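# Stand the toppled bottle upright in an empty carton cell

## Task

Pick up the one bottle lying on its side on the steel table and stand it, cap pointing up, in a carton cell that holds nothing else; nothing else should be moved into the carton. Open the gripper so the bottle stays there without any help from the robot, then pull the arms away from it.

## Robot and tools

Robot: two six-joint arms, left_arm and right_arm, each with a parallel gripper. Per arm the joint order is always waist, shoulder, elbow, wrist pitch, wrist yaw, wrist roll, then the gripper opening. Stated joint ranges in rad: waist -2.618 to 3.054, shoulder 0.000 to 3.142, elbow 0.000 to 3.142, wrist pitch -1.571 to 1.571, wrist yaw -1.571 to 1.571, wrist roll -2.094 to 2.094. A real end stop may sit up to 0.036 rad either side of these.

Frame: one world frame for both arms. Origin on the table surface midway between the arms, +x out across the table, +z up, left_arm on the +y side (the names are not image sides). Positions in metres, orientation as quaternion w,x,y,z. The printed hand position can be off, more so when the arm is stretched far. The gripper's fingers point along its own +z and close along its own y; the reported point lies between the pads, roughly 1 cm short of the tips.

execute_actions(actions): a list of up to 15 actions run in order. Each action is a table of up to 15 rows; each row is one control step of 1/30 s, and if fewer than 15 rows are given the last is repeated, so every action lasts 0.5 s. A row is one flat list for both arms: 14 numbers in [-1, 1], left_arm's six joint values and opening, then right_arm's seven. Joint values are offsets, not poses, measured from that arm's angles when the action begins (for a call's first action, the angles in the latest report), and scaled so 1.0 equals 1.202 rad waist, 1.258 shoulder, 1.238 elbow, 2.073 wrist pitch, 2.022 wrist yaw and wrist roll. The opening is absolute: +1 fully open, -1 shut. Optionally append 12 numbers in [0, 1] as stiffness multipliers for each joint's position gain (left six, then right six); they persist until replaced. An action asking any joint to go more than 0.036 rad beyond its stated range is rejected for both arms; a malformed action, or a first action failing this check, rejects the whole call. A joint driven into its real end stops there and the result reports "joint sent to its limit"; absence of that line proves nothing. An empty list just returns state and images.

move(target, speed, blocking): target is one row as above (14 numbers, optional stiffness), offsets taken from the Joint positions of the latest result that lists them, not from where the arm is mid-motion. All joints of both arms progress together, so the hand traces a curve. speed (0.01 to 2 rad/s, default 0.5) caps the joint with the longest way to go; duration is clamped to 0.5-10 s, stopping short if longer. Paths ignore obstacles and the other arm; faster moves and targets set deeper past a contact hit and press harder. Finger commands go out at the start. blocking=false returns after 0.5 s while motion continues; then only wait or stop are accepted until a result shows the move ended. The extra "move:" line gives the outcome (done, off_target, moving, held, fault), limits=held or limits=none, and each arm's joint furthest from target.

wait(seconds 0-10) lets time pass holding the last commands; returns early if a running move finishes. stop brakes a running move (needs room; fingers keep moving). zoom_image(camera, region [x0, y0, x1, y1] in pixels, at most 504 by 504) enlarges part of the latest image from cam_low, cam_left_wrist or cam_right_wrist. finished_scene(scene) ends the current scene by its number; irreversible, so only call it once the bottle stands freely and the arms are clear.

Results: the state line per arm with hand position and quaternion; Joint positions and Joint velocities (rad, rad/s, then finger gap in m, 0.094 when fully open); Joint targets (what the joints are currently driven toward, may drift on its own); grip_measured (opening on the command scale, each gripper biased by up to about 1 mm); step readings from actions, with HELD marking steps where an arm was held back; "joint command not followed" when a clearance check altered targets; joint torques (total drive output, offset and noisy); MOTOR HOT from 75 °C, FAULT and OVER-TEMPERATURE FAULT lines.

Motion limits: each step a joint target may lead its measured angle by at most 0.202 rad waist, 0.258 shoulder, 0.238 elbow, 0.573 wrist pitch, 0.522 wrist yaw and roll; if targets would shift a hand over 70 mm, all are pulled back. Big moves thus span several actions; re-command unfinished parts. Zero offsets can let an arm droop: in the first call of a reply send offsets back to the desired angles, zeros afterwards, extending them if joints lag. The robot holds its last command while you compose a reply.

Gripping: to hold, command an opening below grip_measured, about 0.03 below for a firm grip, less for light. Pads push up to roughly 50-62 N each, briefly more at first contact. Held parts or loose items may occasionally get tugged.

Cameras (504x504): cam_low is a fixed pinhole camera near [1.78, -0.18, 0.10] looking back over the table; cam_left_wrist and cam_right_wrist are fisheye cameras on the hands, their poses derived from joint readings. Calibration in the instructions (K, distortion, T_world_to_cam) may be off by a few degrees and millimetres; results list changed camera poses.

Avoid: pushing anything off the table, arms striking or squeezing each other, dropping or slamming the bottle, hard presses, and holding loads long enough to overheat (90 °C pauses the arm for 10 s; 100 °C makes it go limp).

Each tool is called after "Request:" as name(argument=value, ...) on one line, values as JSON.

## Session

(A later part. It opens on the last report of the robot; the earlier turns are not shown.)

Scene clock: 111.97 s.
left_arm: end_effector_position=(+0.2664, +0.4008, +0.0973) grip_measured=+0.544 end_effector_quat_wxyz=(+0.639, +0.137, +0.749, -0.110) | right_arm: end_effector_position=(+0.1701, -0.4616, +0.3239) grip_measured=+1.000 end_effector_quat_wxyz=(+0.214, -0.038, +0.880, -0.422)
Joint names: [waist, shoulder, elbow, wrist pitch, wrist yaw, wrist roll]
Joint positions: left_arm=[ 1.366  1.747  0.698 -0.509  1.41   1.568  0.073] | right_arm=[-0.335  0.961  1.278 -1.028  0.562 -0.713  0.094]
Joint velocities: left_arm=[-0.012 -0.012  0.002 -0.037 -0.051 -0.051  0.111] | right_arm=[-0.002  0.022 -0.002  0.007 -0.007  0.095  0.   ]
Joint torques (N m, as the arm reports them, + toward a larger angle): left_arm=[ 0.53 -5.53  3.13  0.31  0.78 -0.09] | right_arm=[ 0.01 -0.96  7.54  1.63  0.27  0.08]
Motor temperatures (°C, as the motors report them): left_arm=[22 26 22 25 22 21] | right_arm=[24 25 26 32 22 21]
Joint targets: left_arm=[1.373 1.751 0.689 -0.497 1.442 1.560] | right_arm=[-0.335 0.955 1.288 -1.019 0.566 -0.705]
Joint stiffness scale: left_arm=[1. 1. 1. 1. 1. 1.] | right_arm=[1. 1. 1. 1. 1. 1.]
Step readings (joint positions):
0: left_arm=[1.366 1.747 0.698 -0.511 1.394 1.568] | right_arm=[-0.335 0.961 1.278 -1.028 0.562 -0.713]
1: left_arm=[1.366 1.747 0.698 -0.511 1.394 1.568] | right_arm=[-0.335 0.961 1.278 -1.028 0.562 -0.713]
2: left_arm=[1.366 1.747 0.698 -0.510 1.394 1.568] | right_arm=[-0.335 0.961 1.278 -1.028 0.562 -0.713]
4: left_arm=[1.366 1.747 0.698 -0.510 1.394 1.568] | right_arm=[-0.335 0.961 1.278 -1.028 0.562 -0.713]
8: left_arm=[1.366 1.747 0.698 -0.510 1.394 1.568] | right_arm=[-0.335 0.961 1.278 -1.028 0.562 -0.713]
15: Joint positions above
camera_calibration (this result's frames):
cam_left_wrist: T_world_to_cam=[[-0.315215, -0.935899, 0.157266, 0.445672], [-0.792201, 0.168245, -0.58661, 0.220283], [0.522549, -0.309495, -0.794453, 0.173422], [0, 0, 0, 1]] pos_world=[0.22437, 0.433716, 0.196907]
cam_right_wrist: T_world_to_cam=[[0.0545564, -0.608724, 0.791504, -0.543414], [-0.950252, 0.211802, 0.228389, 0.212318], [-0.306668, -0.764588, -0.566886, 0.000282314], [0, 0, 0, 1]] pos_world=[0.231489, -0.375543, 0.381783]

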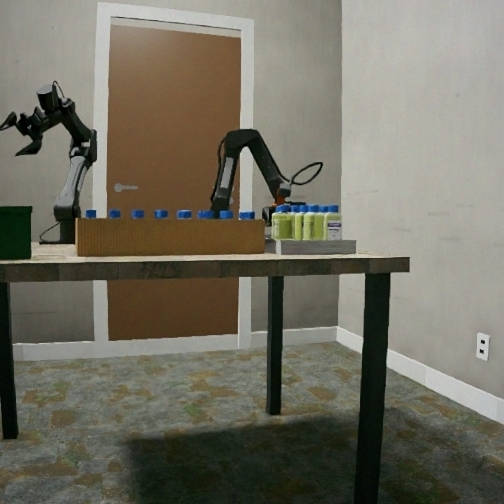

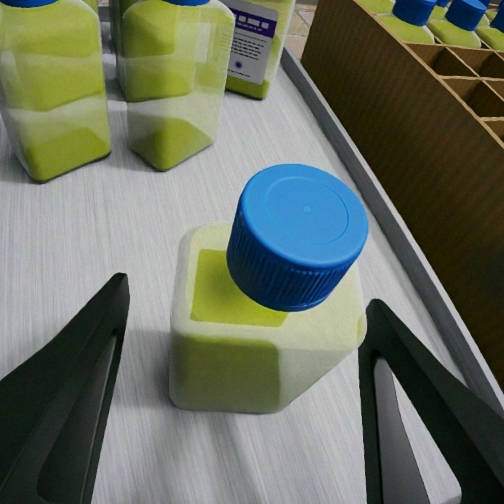

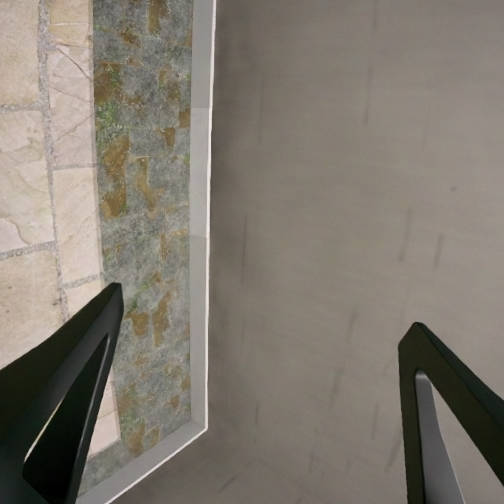

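Request:
move(target=[0.0058,-0.1789,0.1478,-0.1867,0.0158,-0.004,1, 0,-0.005,0.008,0.004,0.002,0.0035,1], speed=0.7)

Scene clock: 124.67 s.
left_arm: end_effector_position=(+0.2665, +0.4002, +0.1781) grip_measured=+1.000 end_effector_quat_wxyz=(+0.642, +0.137, +0.746, -0.110) | right_arm: end_effector_position=(+0.1701, -0.4616, +0.3239) grip_measured=+1.000 end_effector_quat_wxyz=(+0.214, -0.038, +0.880, -0.422)
Joint names: [waist, shoulder, elbow, wrist pitch, wrist yaw, wrist roll]
Joint positions: left_arm=[ 1.366  1.538  0.859 -0.878  1.418  1.568  0.094] | right_arm=[-0.335  0.961  1.278 -1.028  0.562 -0.713  0.094]
Joint velocities: left_arm=[-0.007  0.007 -0.002 -0.051 -0.095  0.022  0.   ] | right_arm=[ 0.012 -0.007 -0.002  0.007 -0.037 -0.066  0.   ]
Joint torques (N m, as the arm reports them, + toward a larger angle): left_arm=[ 0.55 -6.34  6.12  0.03  0.75 -0.07] | right_arm=[ 0.04 -0.94  7.5   1.63  0.27  0.09]
Motor temperatures (°C, as the motors report them): left_arm=[22 26 22 24 22 21] | right_arm=[24 25 26 32 22 21]
Joint targets: left_arm=[1.373 1.522 0.881 -0.896 1.442 1.560] | right_arm=[-0.335 0.955 1.288 -1.019 0.566 -0.705]
Joint stiffness scale: left_arm=[1. 1. 1. 1. 1. 1.] | right_arm=[1. 1. 1. 1. 1. 1.]
move: off_target (left_arm); limits=none; left_arm: farthest joint: the wrist yaw, 0.023 radians from its target (0.027 radians at the start); right_arm: farthest joint: the elbow, 0.010 radians from its target (0.010 radians at the start)
camera_calibration (this result's frames):
cam_left_wrist: T_world_to_cam=[[-0.316636, -0.935633, 0.155991, 0.432905], [-0.787225, 0.167464, -0.593492, 0.268035], [0.529168, -0.310721, -0.789578, 0.235299], [0, 0, 0, 1]] pos_world=[0.223565, 0.433266, 0.277334]
cam_right_wrist: T_world_to_cam=[[0.0549039, -0.608589, 0.791584, -0.543437], [-0.950233, 0.211637, 0.22862, 0.212164], [-0.306664, -0.764741, -0.566682, 0.000144794], [0, 0, 0, 1]] pos_world=[0.231487, -0.375521, 0.381753]

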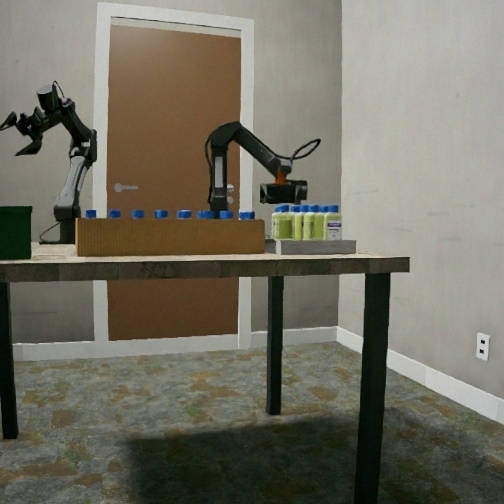

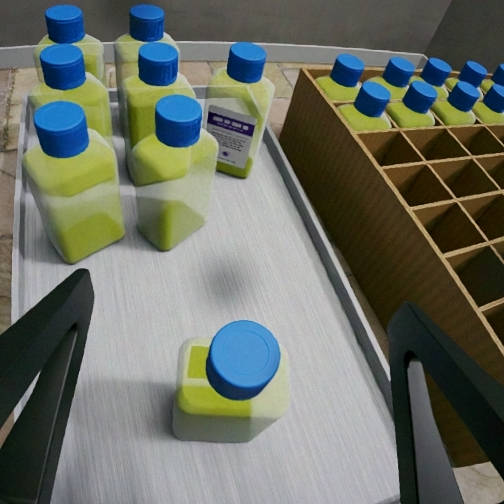

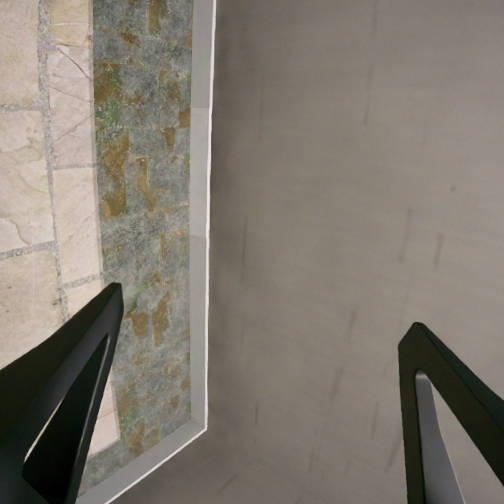

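Request:
zoom_image(camera="cam_left_wrist", region=[150, 300, 310, 460])

Request:
zoom_image(camera="cam_left_wrist", region=[280, 40, 504, 330])

Region (150, 300, 310, 460) of cam_left_wrist's 504x504 image, scaled by 3.150, with more detail than that image has.

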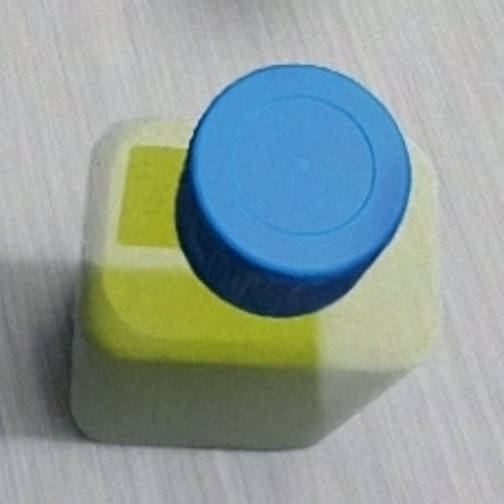

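Region (280, 40, 504, 330) of cam_left_wrist's 504x504 image, scaled by 1.738, with more detail than that image has; it fills the left 389 columns of this view, and the rest is white.

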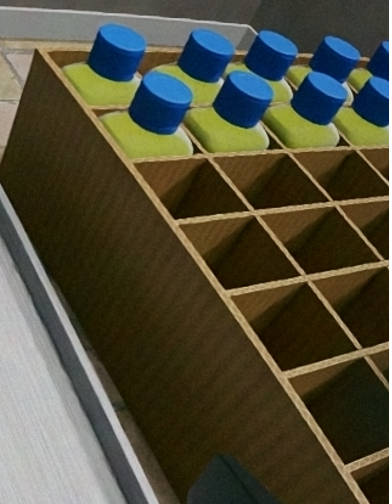

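Request:
move(target=[-0.4301,0.0258,0.4845,-0.2240,-0.5886,-0.2166,1, 0,-0.005,0.008,0.004,0.002,0.0035,1], speed=1.1)

Scene clock: 132.07 s.
left_arm: end_effector_position=(+0.2689, +0.3974, +0.1674) grip_measured=+1.000 end_effector_quat_wxyz=(+0.122, +0.219, +0.968, -0.024) | right_arm: end_effector_position=(+0.1701, -0.4616, +0.3239) grip_measured=+1.000 end_effector_quat_wxyz=(+0.214, -0.038, +0.880, -0.422)
Joint names: [waist, shoulder, elbow, wrist pitch, wrist yaw, wrist roll]
Joint positions: left_arm=[ 0.855  1.564  1.433 -1.328  0.224  1.139  0.094] | right_arm=[-0.335  0.961  1.278 -1.028  0.562 -0.714  0.094]
Joint velocities: left_arm=[-0.007  0.002 -0.012 -0.037  0.007 -0.007  0.   ] | right_arm=[-0.012  0.007 -0.002 -0.007  0.051 -0.007  0.   ]
Joint torques (N m, as the arm reports them, + toward a larger angle): left_arm=[-0.5  -5.25  7.23  0.24  0.13 -0.14] | right_arm=[-0.03 -0.94  7.6   1.63  0.28  0.09]
Motor temperatures (°C, as the motors report them): left_arm=[22 26 23 24 22 21] | right_arm=[24 25 26 33 22 21]
Joint targets: left_arm=[0.849 1.571 1.459 -1.342 0.228 1.130] | right_arm=[-0.335 0.955 1.288 -1.019 0.566 -0.706]
Joint stiffness scale: left_arm=[1. 1. 1. 1. 1. 1.] | right_arm=[1. 1. 1. 1. 1. 1.]
move: off_target (left_arm); limits=none; left_arm: farthest joint: the elbow, 0.026 radians from its target (0.600 radians at the start); right_arm: farthest joint: the elbow, 0.010 radians from its target (0.010 radians at the start)
camera_calibration (this result's frames):
cam_left_wrist: T_world_to_cam=[[-0.27604, -0.96058, 0.0329814, 0.452296], [-0.827105, 0.254883, 0.500931, 0.0568326], [-0.489591, 0.110998, -0.864858, 0.343615], [0, 0, 0, 1]] pos_world=[0.340089, 0.38184, 0.253792]
cam_right_wrist: T_world_to_cam=[[0.0559466, -0.608183, 0.791822, -0.543504], [-0.950176, 0.211144, 0.229311, 0.211703], [-0.306651, -0.7652, -0.566069, -0.000267811], [0, 0, 0, 1]] pos_world=[0.23148, -0.375455, 0.381662]

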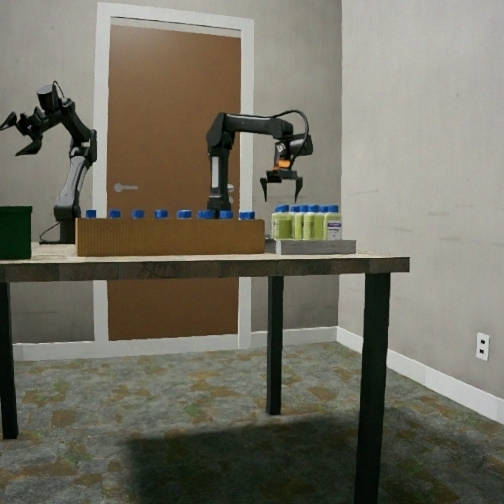

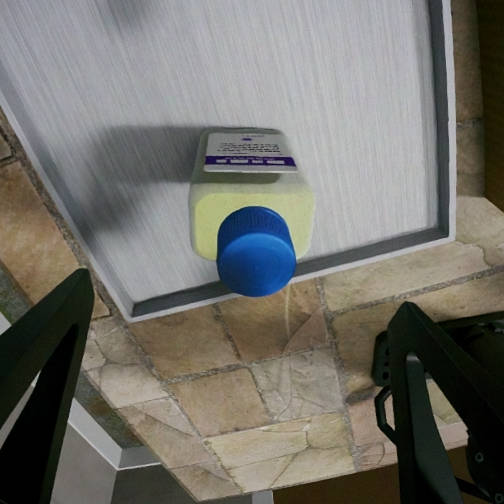

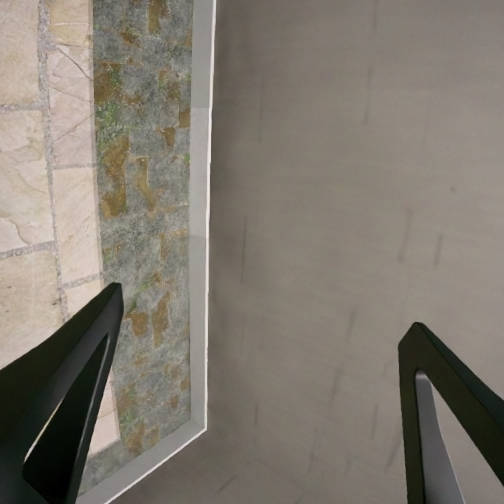

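Request:
zoom_image(camera="cam_left_wrist", region=[170, 110, 350, 310])

Region (170, 110, 350, 310) of cam_left_wrist's 504x504 image, scaled by 2.520, with more detail than that image has; it fills the left 454 columns of this view, and the rest is white.

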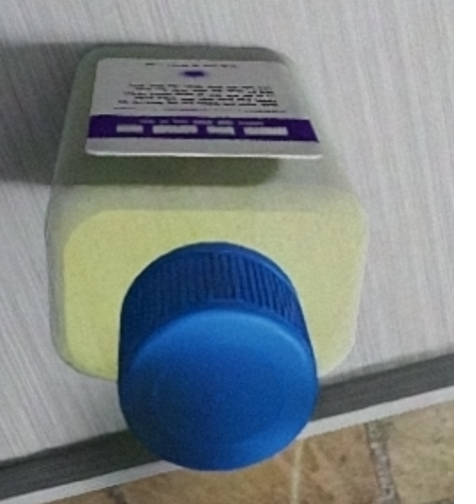

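Request:
move(target=[-0.0108,0.0008,-0.1171,0.0656,0.002,-0.0035,0.0, 0,-0.005,0.008,0.004,0.002,0.0035,1], speed=0.3)

Scene clock: 139.30 s.
left_arm: end_effector_position=(+0.2667, +0.3948, +0.1320) grip_measured=+0.002 end_effector_quat_wxyz=(+0.115, +0.220, +0.968, -0.030) | right_arm: end_effector_position=(+0.1701, -0.4616, +0.3239) grip_measured=+1.000 end_effector_quat_wxyz=(+0.214, -0.038, +0.880, -0.422)
Joint names: [waist, shoulder, elbow, wrist pitch, wrist yaw, wrist roll]
Joint positions: left_arm=[ 0.85   1.564  1.295 -1.209  0.22   1.138  0.047] | right_arm=[-0.335  0.961  1.278 -1.028  0.562 -0.714  0.094]
Joint velocities: left_arm=[-0.002 -0.012 -0.012 -0.051 -0.022  0.037 -0.   ] | right_arm=[ 0.007 -0.017 -0.002 -0.066 -0.037  0.037  0.   ]
Joint torques (N m, as the arm reports them, + toward a larger angle): left_arm=[-0.76 -5.71  4.71  0.51  0.16 -0.08] | right_arm=[ 0.04 -0.96  7.56  1.62  0.28  0.09]
Motor temperatures (°C, as the motors report them): left_arm=[22 26 23 24 22 21] | right_arm=[24 25 26 33 22 21]
Joint targets: left_arm=[0.842 1.565 1.288 -1.193 0.228 1.132] | right_arm=[-0.335 0.955 1.288 -1.019 0.566 -0.707]
Joint stiffness scale: left_arm=[1. 1. 1. 1. 1. 1.] | right_arm=[1. 1. 1. 1. 1. 1.]
move: done; limits=none; left_arm: farthest joint: the wrist pitch, 0.017 radians from its target (0.137 radians at the start); right_arm: farthest joint: the elbow, 0.010 radians from its target (0.010 radians at the start)
camera_calibration (this result's frames):
cam_left_wrist: T_world_to_cam=[[-0.278676, -0.959257, 0.0465373, 0.448779], [-0.81773, 0.262415, 0.512305, 0.0664551], [-0.503644, 0.104712, -0.857542, 0.317505], [0, 0, 0, 1]] pos_world=[0.339316, 0.379809, 0.217344]
cam_right_wrist: T_world_to_cam=[[0.0562942, -0.608048, 0.791902, -0.543527], [-0.950157, 0.210979, 0.229541, 0.211549], [-0.306647, -0.765353, -0.565864, -0.00040536], [0, 0, 0, 1]] pos_world=[0.231478, -0.375433, 0.381631]

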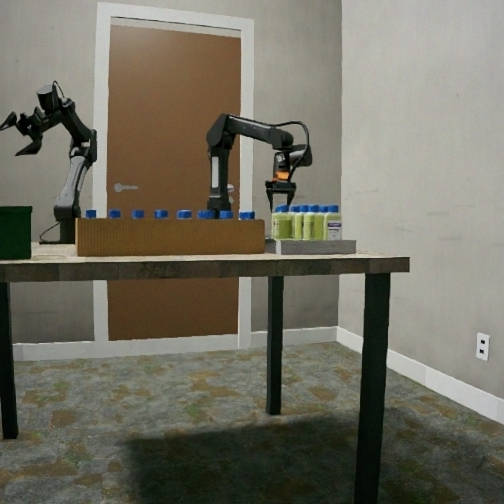

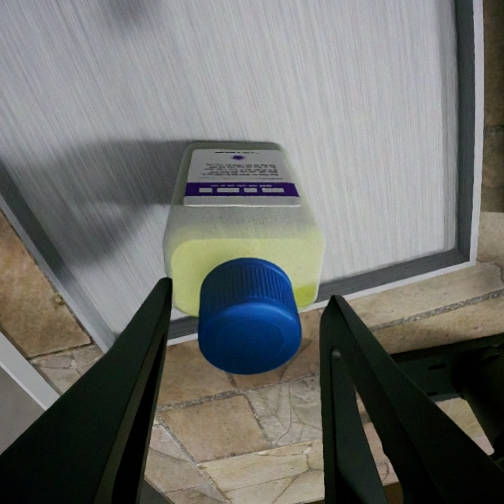

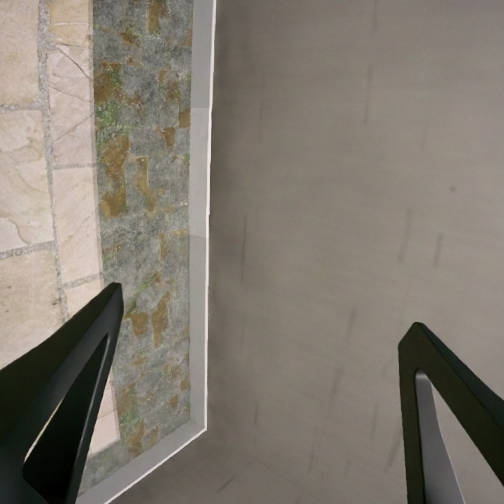

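Request:
zoom_image(camera="cam_left_wrist", region=[140, 200, 360, 400])

Request:
zoom_image(camera="cam_low", region=[255, 165, 325, 235])

Region (140, 200, 360, 400) of cam_left_wrist's 504x504 image, scaled by 2.291, with more detail than that image has; it fills the top 458 rows of this view, and the rest is white.

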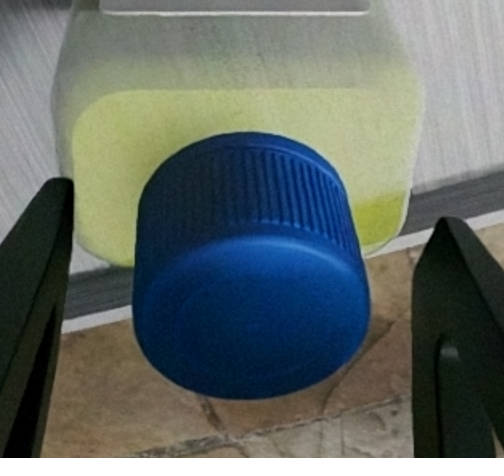

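Region (255, 165, 325, 235) of cam_low's 504x504 image, scaled by 7.200, with more detail than that image has.

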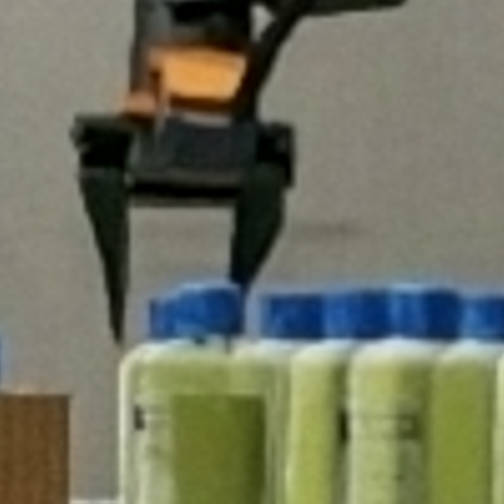

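Request:
execute_actions(actions=[[[-0.007,0.0008,0.002,0.003,0.004,-0.003,0.0,0,-0.005,0.008,0.004,0.002,0.0035,1],[-0.0075,0.0008,0.008,0.000,0.004,-0.003,0.0,0,-0.005,0.008,0.004,0.002,0.0035,1],[-0.008,0.0008,0.014,-0.003,0.004,-0.003,0.0,0,-0.005,0.008,0.004,0.002,0.0035,1],[-0.0083,0.0008,0.019,-0.005,0.004,-0.003,0.0,0,-0.005,0.008,0.004,0.002,0.0035,1],[-0.0083,0.0008,0.023,-0.007,0.004,-0.003,0.0,0,-0.005,0.008,0.004,0.002,0.0035,1],[-0.0083,0.0008,0.026,-0.009,0.004,-0.003,0.0,0,-0.005,0.008,0.004,0.002,0.0035,1],[-0.0083,0.0008,0.029,-0.0105,0.004,-0.003,0.0,0,-0.005,0.008,0.004,0.002,0.0035,1],[-0.0083,0.0008,0.031,-0.0115,0.004,-0.003,0.0,0,-0.005,0.008,0.004,0.002,0.0035,1],[-0.0083,0.0008,0.033,-0.0125,0.004,-0.003,0.0,0,-0.005,0.008,0.004,0.002,0.0035,1],[-0.0083,0.0008,0.0345,-0.013,0.004,-0.003,0.0,0,-0.005,0.008,0.004,0.002,0.0035,1],[-0.0083,0.0008,0.0355,-0.0135,0.004,-0.003,0.0,0,-0.005,0.008,0.004,0.002,0.0035,1]]])

Scene clock: 142.43 s.
left_arm: end_effector_position=(+0.2678, +0.3957, +0.1362) grip_measured=+0.002 end_effector_quat_wxyz=(+0.116, +0.220, +0.968, -0.028) | right_arm: end_effector_position=(+0.1701, -0.4616, +0.3239) grip_measured=+1.000 end_effector_quat_wxyz=(+0.214, -0.038, +0.880, -0.422)
Joint names: [waist, shoulder, elbow, wrist pitch, wrist yaw, wrist roll]
Joint positions: left_arm=[ 0.85   1.564  1.311 -1.22   0.22   1.138  0.047] | right_arm=[-0.335  0.961  1.278 -1.028  0.562 -0.714  0.094]
Joint velocities: left_arm=[ 0.002 -0.007 -0.012 -0.051 -0.007 -0.007 -0.   ] | right_arm=[-0.017 -0.002 -0.007  0.007  0.022  0.007  0.   ]
Joint torques (N m, as the arm reports them, + toward a larger angle): left_arm=[-0.73 -5.63  7.2   0.19  0.19 -0.07] | right_arm=[-0.02 -0.94  7.54  1.63  0.28  0.09]
Motor temperatures (°C, as the motors report them): left_arm=[22 26 23 24 22 21] | right_arm=[24 25 26 33 22 21]
Joint targets: left_arm=[0.840 1.565 1.338 -1.237 0.228 1.132] | right_arm=[-0.335 0.955 1.288 -1.019 0.566 -0.707]
Joint stiffness scale: left_arm=[1. 1. 1. 1. 1. 1.] | right_arm=[1. 1. 1. 1. 1. 1.]
Step readings (joint positions):
0: left_arm=[0.850 1.564 1.295 -1.209 0.220 1.138] | right_arm=[-0.335 0.961 1.278 -1.028 0.562 -0.714]
1: left_arm=[0.850 1.564 1.295 -1.209 0.220 1.138] | right_arm=[-0.335 0.961 1.278 -1.028 0.562 -0.714]
2: left_arm=[0.850 1.564 1.295 -1.209 0.220 1.138] | right_arm=[-0.335 0.961 1.278 -1.028 0.562 -0.714]
4: left_arm=[0.850 1.564 1.295 -1.209 0.220 1.138] | right_arm=[-0.335 0.961 1.278 -1.028 0.562 -0.714]
8: left_arm=[0.850 1.564 1.296 -1.212 0.220 1.138] | right_arm=[-0.335 0.961 1.278 -1.028 0.562 -0.714]
15: Joint positions above
camera_calibration (this result's frames):
cam_left_wrist: T_world_to_cam=[[-0.278857, -0.95941, 0.0420935, 0.450452], [-0.819815, 0.260653, 0.509866, 0.0665412], [-0.500142, 0.107671, -0.859223, 0.319635], [0, 0, 0, 1]] pos_world=[0.340026, 0.380409, 0.22175]
cam_right_wrist: T_world_to_cam=[[0.0562942, -0.608048, 0.791902, -0.543527], [-0.950157, 0.210979, 0.229541, 0.211549], [-0.306647, -0.765353, -0.565864, -0.00040536], [0, 0, 0, 1]] pos_world=[0.231478, -0.375433, 0.381631]

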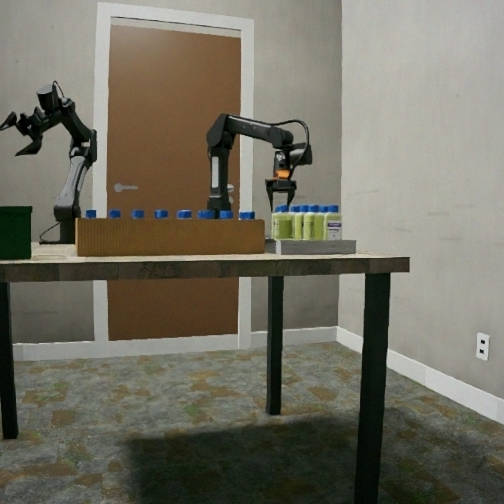

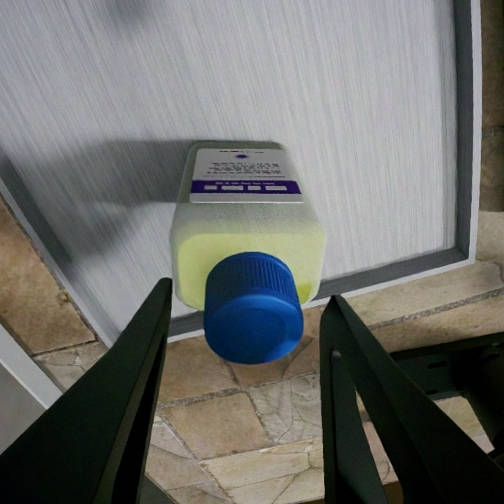

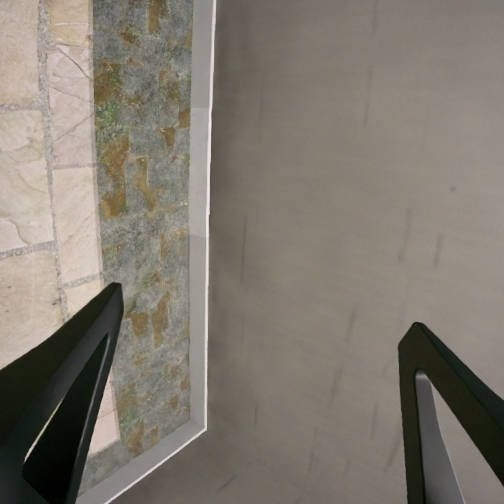

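Request:
execute_actions(actions=[[[-0.0083,0.0008,0.0218,-0.009,0.004,-0.003,-0.06,0,-0.005,0.008,0.004,0.002,0.0035,1],[-0.0083,0.0008,0.0218,-0.010,0.004,-0.003,-0.12,0,-0.005,0.008,0.004,0.002,0.0035,1],[-0.0083,0.0008,0.0218,-0.0111,0.004,-0.003,-0.18,0,-0.005,0.008,0.004,0.002,0.0035,1],[-0.0083,0.0008,0.0218,-0.0111,0.004,-0.003,-0.24,0,-0.005,0.008,0.004,0.002,0.0035,1],[-0.0083,0.0008,0.0218,-0.0111,0.004,-0.003,-0.29,0,-0.005,0.008,0.004,0.002,0.0035,1],[-0.0083,0.0008,0.0218,-0.0111,0.004,-0.003,-0.33,0,-0.005,0.008,0.004,0.002,0.0035,1],[-0.0083,0.0008,0.0218,-0.0111,0.004,-0.003,-0.36,0,-0.005,0.008,0.004,0.002,0.0035,1],[-0.0083,0.0008,0.0218,-0.0111,0.004,-0.003,-0.38,0,-0.005,0.008,0.004,0.002,0.0035,1],[-0.0083,0.0008,0.0218,-0.0111,0.004,-0.003,-0.395,0,-0.005,0.008,0.004,0.002,0.0035,1],[-0.0083,0.0008,0.0218,-0.0111,0.004,-0.003,-0.41,0,-0.005,0.008,0.004,0.002,0.0035,1],[-0.0083,0.0008,0.0218,-0.0111,0.004,-0.003,-0.42,0,-0.005,0.008,0.004,0.002,0.0035,1],[-0.0083,0.0008,0.0218,-0.0111,0.004,-0.003,-0.43,0,-0.005,0.008,0.004,0.002,0.0035,1],[-0.0083,0.0008,0.0218,-0.0111,0.004,-0.003,-0.44,0,-0.005,0.008,0.004,0.002,0.0035,1],[-0.0083,0.0008,0.0218,-0.0111,0.004,-0.003,-0.45,0,-0.005,0.008,0.004,0.002,0.0035,1],[-0.0083,0.0008,0.0218,-0.0111,0.004,-0.003,-0.455,0,-0.005,0.008,0.004,0.002,0.0035,1]]])

Scene clock: 144.03 s.
left_arm: end_effector_position=(+0.2661, +0.3945, +0.1360) grip_measured=-0.445 end_effector_quat_wxyz=(+0.114, +0.220, +0.968, -0.031) | right_arm: end_effector_position=(+0.1701, -0.4616, +0.3239) grip_measured=+1.000 end_effector_quat_wxyz=(+0.214, -0.038, +0.880, -0.422)
Joint names: [waist, shoulder, elbow, wrist pitch, wrist yaw, wrist roll]
Joint positions: left_arm=[ 0.85   1.564  1.311 -1.228  0.219  1.138  0.026] | right_arm=[-0.335  0.961  1.278 -1.028  0.562 -0.714  0.094]
Joint velocities: left_arm=[-0.007 -0.002  0.027 -0.007  0.007  0.081 -0.004] | right_arm=[ 0.012  0.022  0.007  0.022  0.051 -0.022  0.   ]
Joint torques (N m, as the arm reports them, + toward a larger angle): left_arm=[-0.79 -5.86  6.96  0.18  0.23 -0.07] | right_arm=[ 0.02 -0.95  7.54  1.64  0.29  0.07]
Motor temperatures (°C, as the motors report them): left_arm=[22 26 23 24 22 21] | right_arm=[24 25 26 33 22 21]
Joint targets: left_arm=[0.840 1.565 1.338 -1.243 0.228 1.132] | right_arm=[-0.335 0.955 1.288 -1.019 0.566 -0.707]
Joint stiffness scale: left_arm=[1. 1. 1. 1. 1. 1.] | right_arm=[1. 1. 1. 1. 1. 1.]
Step readings (joint positions):
0: left_arm=[0.850 1.564 1.311 -1.223 0.220 1.138] | right_arm=[-0.335 0.961 1.278 -1.028 0.562 -0.714]
1: left_arm=[0.850 1.564 1.311 -1.223 0.220 1.138] | right_arm=[-0.335 0.961 1.278 -1.028 0.562 -0.714]
2: left_arm=[0.850 1.564 1.311 -1.224 0.220 1.138] | right_arm=[-0.335 0.961 1.278 -1.028 0.562 -0.714]
4: left_arm=[0.850 1.564 1.311 -1.225 0.220 1.138] | right_arm=[-0.335 0.961 1.278 -1.028 0.562 -0.714]
8: left_arm=[0.850 1.564 1.311 -1.227 0.220 1.138] | right_arm=[-0.335 0.961 1.278 -1.028 0.562 -0.714]
15: Joint positions above
camera_calibration (this result's frames):
cam_left_wrist: T_world_to_cam=[[-0.278476, -0.95921, 0.0486557, 0.447766], [-0.8163, 0.263072, 0.514245, 0.0631373], [-0.506069, 0.103487, -0.856262, 0.321581], [0, 0, 0, 1]] pos_world=[0.338973, 0.379612, 0.221103]
cam_right_wrist: T_world_to_cam=[[0.0562942, -0.608048, 0.791902, -0.543527], [-0.950157, 0.210979, 0.229541, 0.211549], [-0.306647, -0.765353, -0.565864, -0.00040536], [0, 0, 0, 1]] pos_world=[0.231478, -0.375433, 0.381631]

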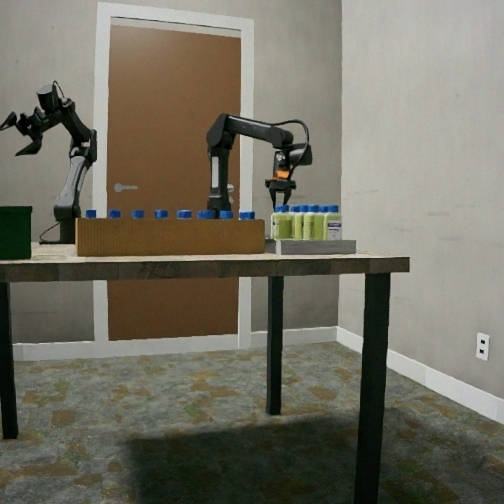

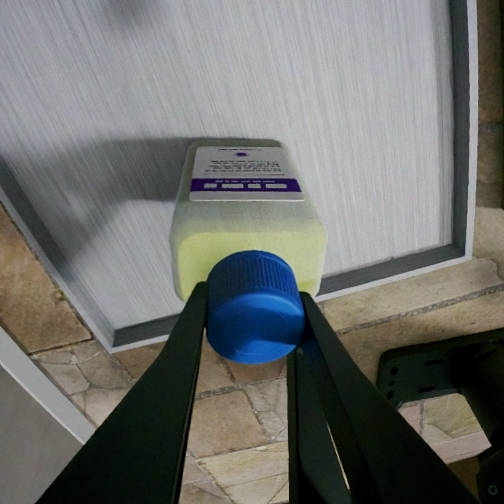

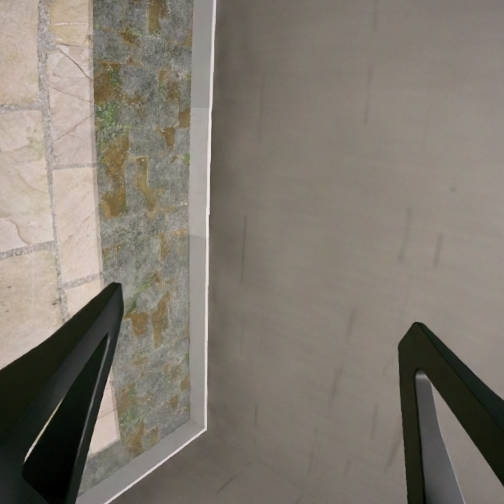

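Request:
execute_actions(actions=[[[-0.0083,0.0008,0.0218,-0.007,0.004,-0.003,-0.465,0,-0.005,0.008,0.004,0.002,0.0035,1],[-0.0083,0.0008,0.0218,-0.007,0.004,-0.003,-0.475,0,-0.005,0.008,0.004,0.002,0.0035,1],[-0.0083,0.0008,0.0218,-0.007,0.004,-0.003,-0.48,0,-0.005,0.008,0.004,0.002,0.0035,1]]])

Scene clock: 144.80 s.
left_arm: end_effector_position=(+0.2659, +0.3944, +0.1359) grip_measured=-0.464 end_effector_quat_wxyz=(+0.113, +0.220, +0.968, -0.031) | right_arm: end_effector_position=(+0.1701, -0.4616, +0.3239) grip_measured=+1.000 end_effector_quat_wxyz=(+0.214, -0.038, +0.880, -0.422)
Joint names: [waist, shoulder, elbow, wrist pitch, wrist yaw, wrist roll]
Joint positions: left_arm=[ 0.85   1.564  1.311 -1.229  0.218  1.138  0.025] | right_arm=[-0.335  0.961  1.278 -1.028  0.562 -0.714  0.094]
Joint velocities: left_arm=[-0.002  0.002 -0.002  0.066 -0.081 -0.007 -0.   ] | right_arm=[ 0.017 -0.007 -0.012  0.066  0.051 -0.037  0.   ]
Joint torques (N m, as the arm reports them, + toward a larger angle): left_arm=[-0.94 -5.81  7.19  0.17  0.17 -0.08] | right_arm=[ 0.03 -0.97  7.53  1.63  0.27  0.08]
Motor temperatures (°C, as the motors report them): left_arm=[22 26 23 24 22 21] | right_arm=[24 25 26 33 22 21]
Joint targets: left_arm=[0.840 1.565 1.338 -1.243 0.227 1.132] | right_arm=[-0.335 0.955 1.288 -1.019 0.566 -0.707]
Joint stiffness scale: left_arm=[1. 1. 1. 1. 1. 1.] | right_arm=[1. 1. 1. 1. 1. 1.]
Step readings (joint positions):
0: left_arm=[0.850 1.564 1.311 -1.228 0.219 1.138] | right_arm=[-0.335 0.961 1.278 -1.028 0.562 -0.714]
1: left_arm=[0.850 1.564 1.311 -1.228 0.219 1.138] | right_arm=[-0.335 0.961 1.278 -1.028 0.562 -0.714]
2: left_arm=[0.850 1.564 1.311 -1.228 0.219 1.138] | right_arm=[-0.335 0.961 1.278 -1.028 0.562 -0.714]
4: left_arm=[0.850 1.564 1.311 -1.228 0.218 1.138] | right_arm=[-0.335 0.961 1.278 -1.028 0.562 -0.714]
8: left_arm=[0.850 1.564 1.311 -1.229 0.218 1.138] | right_arm=[-0.335 0.961 1.278 -1.028 0.562 -0.714]
15: Joint positions above
camera_calibration (this result's frames):
cam_left_wrist: T_world_to_cam=[[-0.278359, -0.959233, 0.04887, 0.447638], [-0.815765, 0.262971, 0.515144, 0.0627563], [-0.506995, 0.103529, -0.855709, 0.321585], [0, 0, 0, 1]] pos_world=[0.33884, 0.379593, 0.220978]
cam_right_wrist: T_world_to_cam=[[0.0562942, -0.608048, 0.791902, -0.543527], [-0.950157, 0.210979, 0.229541, 0.211549], [-0.306647, -0.765353, -0.565864, -0.00040536], [0, 0, 0, 1]] pos_world=[0.231478, -0.375433, 0.381631]

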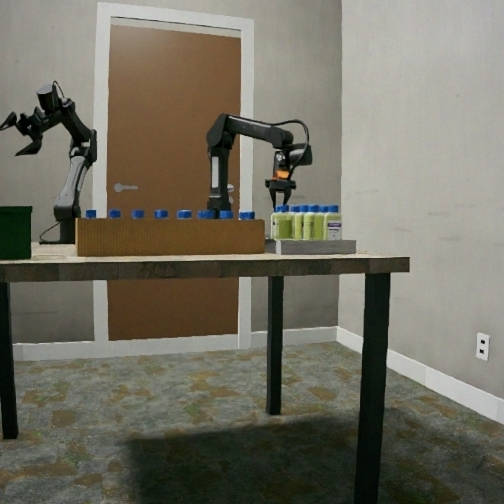

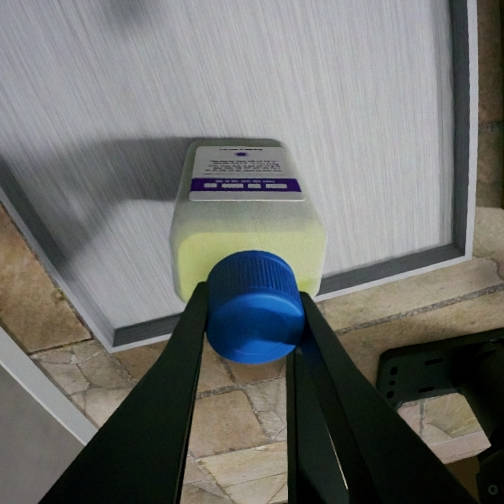

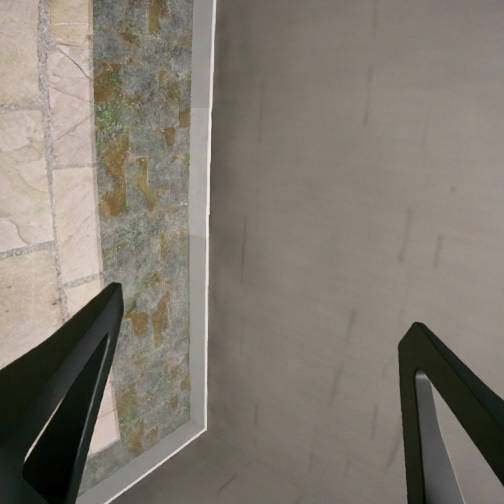

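Request:
zoom_image(camera="cam_left_wrist", region=[165, 220, 345, 400])

Region (165, 220, 345, 400) of cam_left_wrist's 504x504 image, scaled by 2.800, with more detail than that image has.

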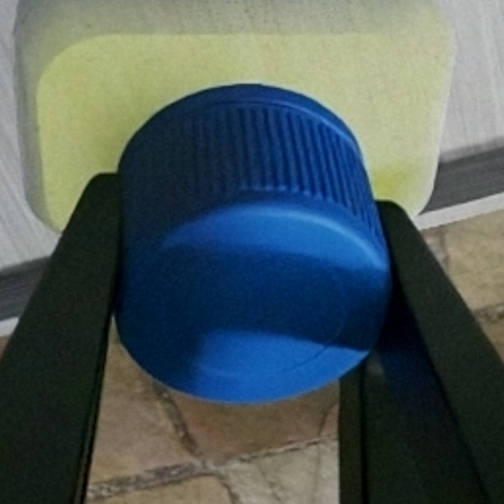

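Request:
execute_actions(actions=[[[-0.0083,0.0008,0.0218,-0.007,0.004,-0.003,-0.485,0,-0.005,0.008,0.004,0.002,0.0035,1],[-0.0083,0.0008,0.0218,-0.007,0.004,-0.003,-0.49,0,-0.005,0.008,0.004,0.002,0.0035,1],[-0.0083,0.0008,0.0218,-0.007,0.004,-0.003,-0.495,0,-0.005,0.008,0.004,0.002,0.0035,1],[-0.0083,0.0008,0.0218,-0.007,0.004,-0.003,-0.50,0,-0.005,0.008,0.004,0.002,0.0035,1]]])

Scene clock: 146.73 s.
left_arm: end_effector_position=(+0.2659, +0.3945, +0.1359) grip_measured=-0.473 end_effector_quat_wxyz=(+0.113, +0.220, +0.968, -0.031) | right_arm: end_effector_position=(+0.1701, -0.4616, +0.3239) grip_measured=+1.000 end_effector_quat_wxyz=(+0.214, -0.038, +0.880, -0.422)
Joint names: [waist, shoulder, elbow, wrist pitch, wrist yaw, wrist roll]
Joint positions: left_arm=[ 0.85   1.564  1.311 -1.229  0.218  1.138  0.025] | right_arm=[-0.335  0.961  1.278 -1.028  0.562 -0.714  0.094]
Joint velocities: left_arm=[ 0.012  0.012 -0.002  0.051 -0.066 -0.007 -0.001] | right_arm=[ 0.002 -0.007 -0.012  0.007 -0.037  0.037  0.   ]
Joint torques (N m, as the arm reports them, + toward a larger angle): left_arm=[-0.87 -5.83  7.1   0.15  0.23 -0.05] | right_arm=[ 0.02 -0.96  7.55  1.62  0.28  0.08]
Motor temperatures (°C, as the motors report them): left_arm=[22 26 23 24 22 21] | right_arm=[24 25 26 33 22 21]
Joint targets: left_arm=[0.840 1.565 1.338 -1.243 0.227 1.132] | right_arm=[-0.335 0.955 1.288 -1.019 0.566 -0.707]
Joint stiffness scale: left_arm=[1. 1. 1. 1. 1. 1.] | right_arm=[1. 1. 1. 1. 1. 1.]
Step readings (joint positions):
0: left_arm=[0.850 1.564 1.311 -1.229 0.218 1.138] | right_arm=[-0.335 0.961 1.278 -1.028 0.562 -0.714]
1: left_arm=[0.850 1.564 1.311 -1.229 0.218 1.138] | right_arm=[-0.335 0.961 1.278 -1.028 0.562 -0.714]
2: left_arm=[0.850 1.564 1.311 -1.229 0.218 1.138] | right_arm=[-0.335 0.961 1.278 -1.028 0.562 -0.714]
4: left_arm=[0.850 1.564 1.311 -1.229 0.218 1.138] | right_arm=[-0.335 0.961 1.278 -1.028 0.562 -0.714]
8: left_arm=[0.850 1.564 1.311 -1.229 0.218 1.138] | right_arm=[-0.335 0.961 1.278 -1.028 0.562 -0.714]
15: Joint positions above
camera_calibration (this result's frames):
cam_left_wrist: T_world_to_cam=[[-0.278315, -0.959257, 0.0486598, 0.447702], [-0.815647, 0.262794, 0.515421, 0.0627172], [-0.507208, 0.10376, -0.855555, 0.32149], [0, 0, 0, 1]] pos_world=[0.33882, 0.379622, 0.220941]
cam_right_wrist: T_world_to_cam=[[0.0562942, -0.608048, 0.791902, -0.543527], [-0.950157, 0.210979, 0.229541, 0.211549], [-0.306647, -0.765353, -0.565864, -0.00040536], [0, 0, 0, 1]] pos_world=[0.231478, -0.375433, 0.381631]

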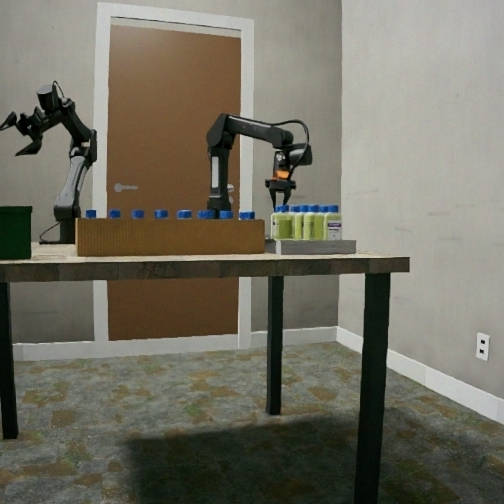

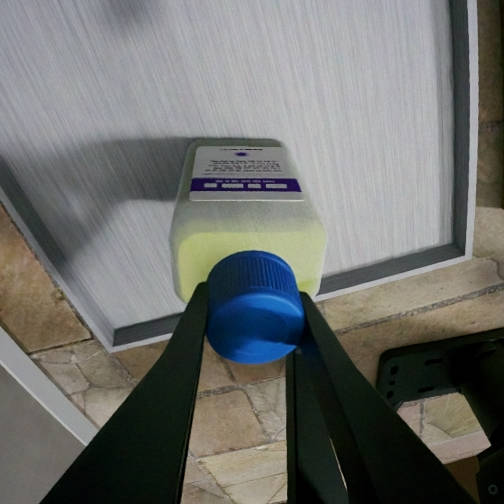

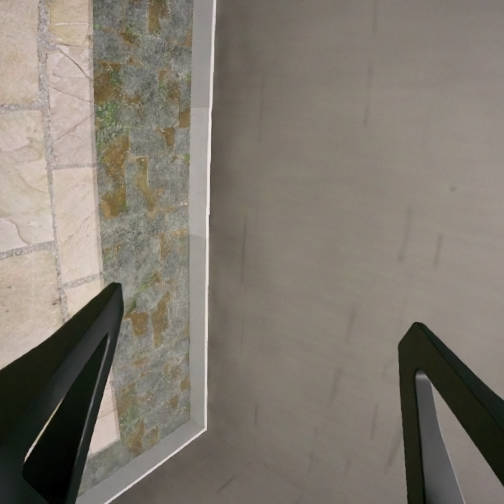

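Request:
execute_actions(actions=[[[-0.006,0.0008,0.023,-0.008,0.004,-0.003,-0.50,0,-0.005,0.008,0.004,0.002,0.0035,1],[-0.006,0.0008,0.025,-0.009,0.004,-0.003,-0.50,0,-0.005,0.008,0.004,0.002,0.0035,1],[-0.006,0.0008,0.028,-0.011,0.004,-0.003,-0.50,0,-0.005,0.008,0.004,0.002,0.0035,1],[-0.006,0.0008,0.032,-0.013,0.004,-0.003,-0.50,0,-0.005,0.008,0.004,0.002,0.0035,1],[-0.006,0.0008,0.036,-0.0155,0.004,-0.003,-0.50,0,-0.005,0.008,0.004,0.002,0.0035,1],[-0.006,0.0008,0.040,-0.018,0.004,-0.003,-0.50,0,-0.005,0.008,0.004,0.002,0.0035,1],[-0.006,0.0008,0.044,-0.020,0.004,-0.003,-0.50,0,-0.005,0.008,0.004,0.002,0.0035,1],[-0.006,0.0008,0.048,-0.0225,0.004,-0.003,-0.50,0,-0.005,0.008,0.004,0.002,0.0035,1],[-0.006,0.0008,0.052,-0.025,0.004,-0.003,-0.50,0,-0.005,0.008,0.004,0.002,0.0035,1],[-0.006,0.0008,0.056,-0.027,0.004,-0.003,-0.50,0,-0.005,0.008,0.004,0.002,0.0035,1],[-0.006,0.0008,0.059,-0.029,0.004,-0.003,-0.50,0,-0.005,0.008,0.004,0.002,0.0035,1],[-0.006,0.0008,0.061,-0.030,0.004,-0.003,-0.50,0,-0.005,0.008,0.004,0.002,0.0035,1],[-0.006,0.0008,0.0622,-0.0309,0.004,-0.003,-0.50,0,-0.005,0.008,0.004,0.002,0.0035,1]]])

Scene clock: 151.83 s.
left_arm: end_effector_position=(+0.2662, +0.3953, +0.1463) grip_measured=-0.473 end_effector_quat_wxyz=(+0.112, +0.220, +0.969, -0.030) | right_arm: end_effector_position=(+0.1701, -0.4616, +0.3239) grip_measured=+1.000 end_effector_quat_wxyz=(+0.214, -0.038, +0.880, -0.422)
Joint names: [waist, shoulder, elbow, wrist pitch, wrist yaw, wrist roll]
Joint positions: left_arm=[ 0.85   1.567  1.355 -1.27   0.216  1.138  0.025] | right_arm=[-0.335  0.961  1.278 -1.028  0.562 -0.714  0.094]
Joint velocities: left_arm=[ 0.012 -0.002  0.037 -0.066  0.022  0.037 -0.   ] | right_arm=[-0.002 -0.017  0.002 -0.022 -0.007 -0.022  0.   ]
Joint torques (N m, as the arm reports them, + toward a larger angle): left_arm=[-0.57 -6.12  7.46  0.2   0.17 -0.04] | right_arm=[ 0.04 -0.96  7.54  1.63  0.26  0.08]
Motor temperatures (°C, as the motors report them): left_arm=[22 26 23 24 22 21] | right_arm=[24 25 26 33 22 21]
Joint targets: left_arm=[0.843 1.565 1.388 -1.293 0.226 1.132] | right_arm=[-0.335 0.955 1.288 -1.019 0.566 -0.707]
Joint stiffness scale: left_arm=[1. 1. 1. 1. 1. 1.] | right_arm=[1. 1. 1. 1. 1. 1.]
Step readings (joint positions):
0: left_arm=[0.850 1.564 1.311 -1.229 0.218 1.138] | right_arm=[-0.335 0.961 1.278 -1.028 0.562 -0.714]
1: left_arm=[0.850 1.564 1.311 -1.229 0.218 1.138] | right_arm=[-0.335 0.961 1.278 -1.028 0.562 -0.714]
2: left_arm=[0.850 1.564 1.311 -1.229 0.218 1.138] | right_arm=[-0.335 0.961 1.278 -1.028 0.562 -0.714]
4: left_arm=[0.850 1.564 1.311 -1.231 0.218 1.138] | right_arm=[-0.335 0.961 1.278 -1.028 0.562 -0.714]
8: left_arm=[0.850 1.567 1.326 -1.248 0.216 1.138] | right_arm=[-0.335 0.961 1.278 -1.028 0.562 -0.714]
15: Joint positions above
camera_calibration (this result's frames):
cam_left_wrist: T_world_to_cam=[[-0.278064, -0.959408, 0.0470812, 0.448331], [-0.815091, 0.261603, 0.516904, 0.0575434], [-0.508238, 0.105357, -0.854748, 0.330027], [0, 0, 0, 1]] pos_world=[0.339301, 0.380308, 0.231237]
cam_right_wrist: T_world_to_cam=[[0.0562942, -0.608048, 0.791902, -0.543527], [-0.950157, 0.210979, 0.229541, 0.211549], [-0.306647, -0.765353, -0.565864, -0.00040536], [0, 0, 0, 1]] pos_world=[0.231478, -0.375433, 0.381631]

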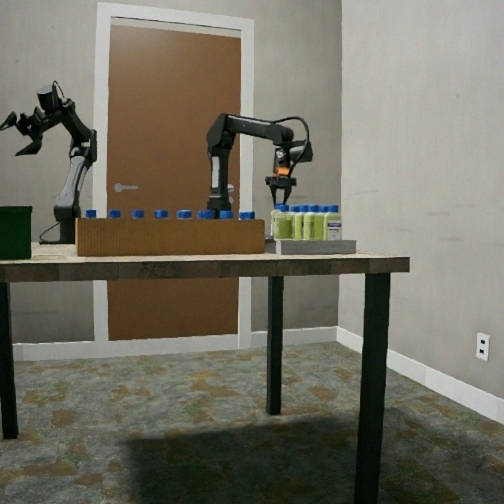

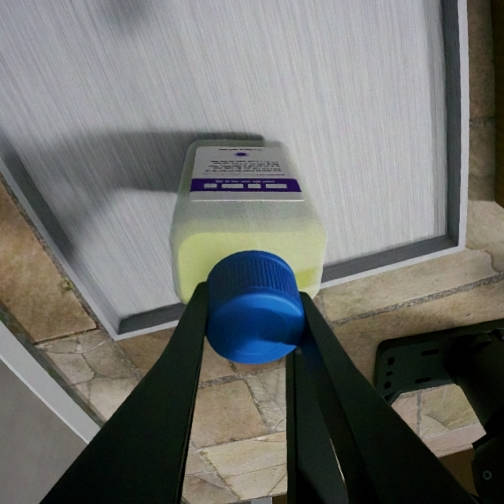

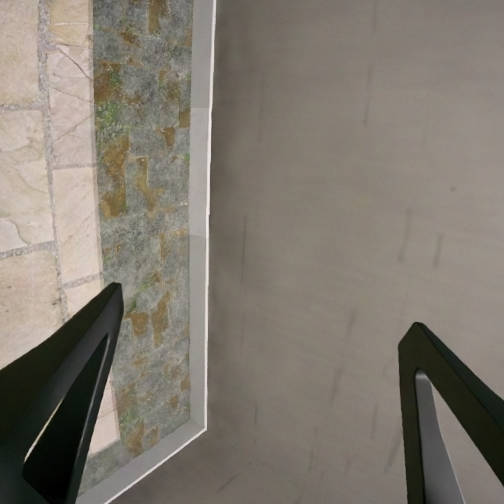

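Request:
move(target=[-0.2180,0.0310,0.3209,-0.1263,-0.0277,-0.2211,-0.50, 0,-0.005,0.008,0.004,0.002,0.0035,1], speed=0.6)

Scene clock: 153.80 s.
left_arm: end_effector_position=(+0.3059, +0.3417, +0.2273) grip_measured=-0.473 end_effector_quat_wxyz=(+0.110, +0.134, +0.985, -0.021) | right_arm: end_effector_position=(+0.1701, -0.4616, +0.3239) grip_measured=+1.000 end_effector_quat_wxyz=(+0.214, -0.039, +0.880, -0.422)
Joint names: [waist, shoulder, elbow, wrist pitch, wrist yaw, wrist roll]
Joint positions: left_arm=[ 0.592  1.606  1.723 -1.525  0.155  0.701  0.025] | right_arm=[-0.335  0.961  1.278 -1.028  0.562 -0.715  0.094]
Joint velocities: left_arm=[-0.007 -0.012 -0.002  0.007 -0.066 -0.007  0.001] | right_arm=[ 0.007  0.002 -0.007  0.007  0.022  0.007  0.   ]
Joint torques (N m, as the arm reports them, + toward a larger angle): left_arm=[-0.2  -5.98  7.22  0.36  0.13 -0.11] | right_arm=[ 0.01 -0.97  7.54  1.63  0.28  0.1 ]
Motor temperatures (°C, as the motors report them): left_arm=[22 26 23 24 22 21] | right_arm=[24 25 26 33 22 21]
Joint targets: left_arm=[0.588 1.606 1.752 -1.532 0.160 0.691] | right_arm=[-0.335 0.955 1.288 -1.019 0.566 -0.707]
Joint stiffness scale: left_arm=[1. 1. 1. 1. 1. 1.] | right_arm=[1. 1. 1. 1. 1. 1.]
move: off_target (left_arm); limits=none; left_arm: farthest joint: the elbow, 0.030 radians from its target (0.397 radians at the start); right_arm: farthest joint: the elbow, 0.010 radians from its target (0.010 radians at the start)
camera_calibration (this result's frames):
cam_left_wrist: T_world_to_cam=[[-0.105843, -0.993173, 0.0490282, 0.362482], [-0.842997, 0.11577, 0.525312, 0.118457], [-0.527402, 0.0142698, -0.849496, 0.460897], [0, 0, 0, 1]] pos_world=[0.381303, 0.339717, 0.311532]
cam_right_wrist: T_world_to_cam=[[0.0566417, -0.607913, 0.791981, -0.543549], [-0.950138, 0.210815, 0.229771, 0.211395], [-0.306642, -0.765506, -0.56566, -0.000542917], [0, 0, 0, 1]] pos_world=[0.231476, -0.375411, 0.381601]

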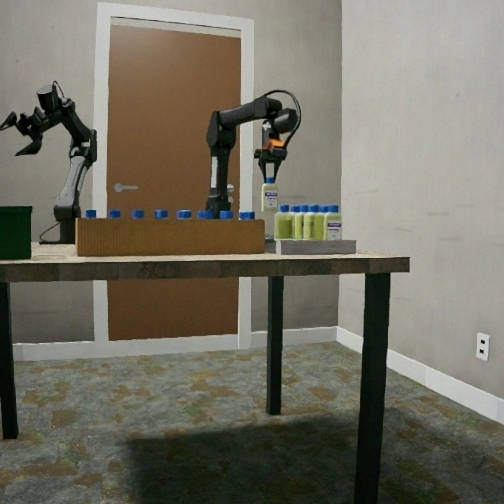

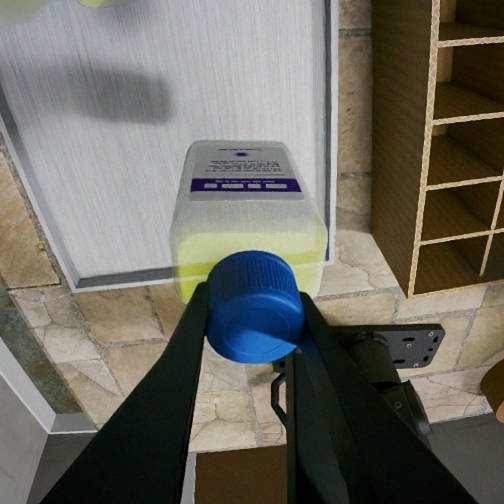

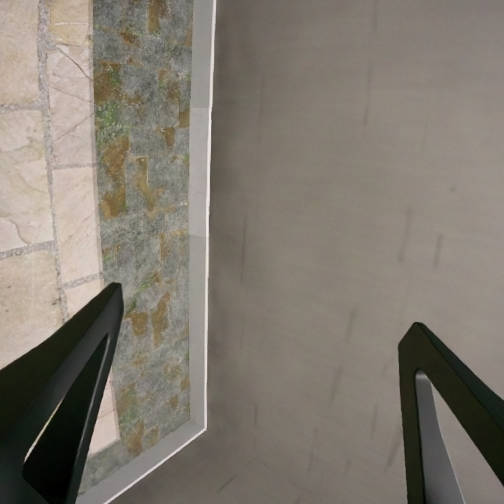

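Request:
zoom_image(camera="cam_low", region=[200, 150, 320, 250])

Region (200, 150, 320, 250) of cam_low's 504x504 image, scaled by 4.200, with more detail than that image has.

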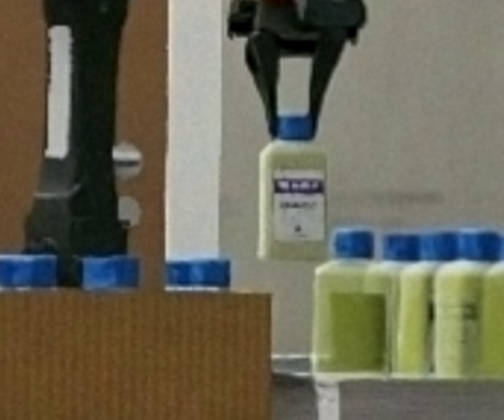

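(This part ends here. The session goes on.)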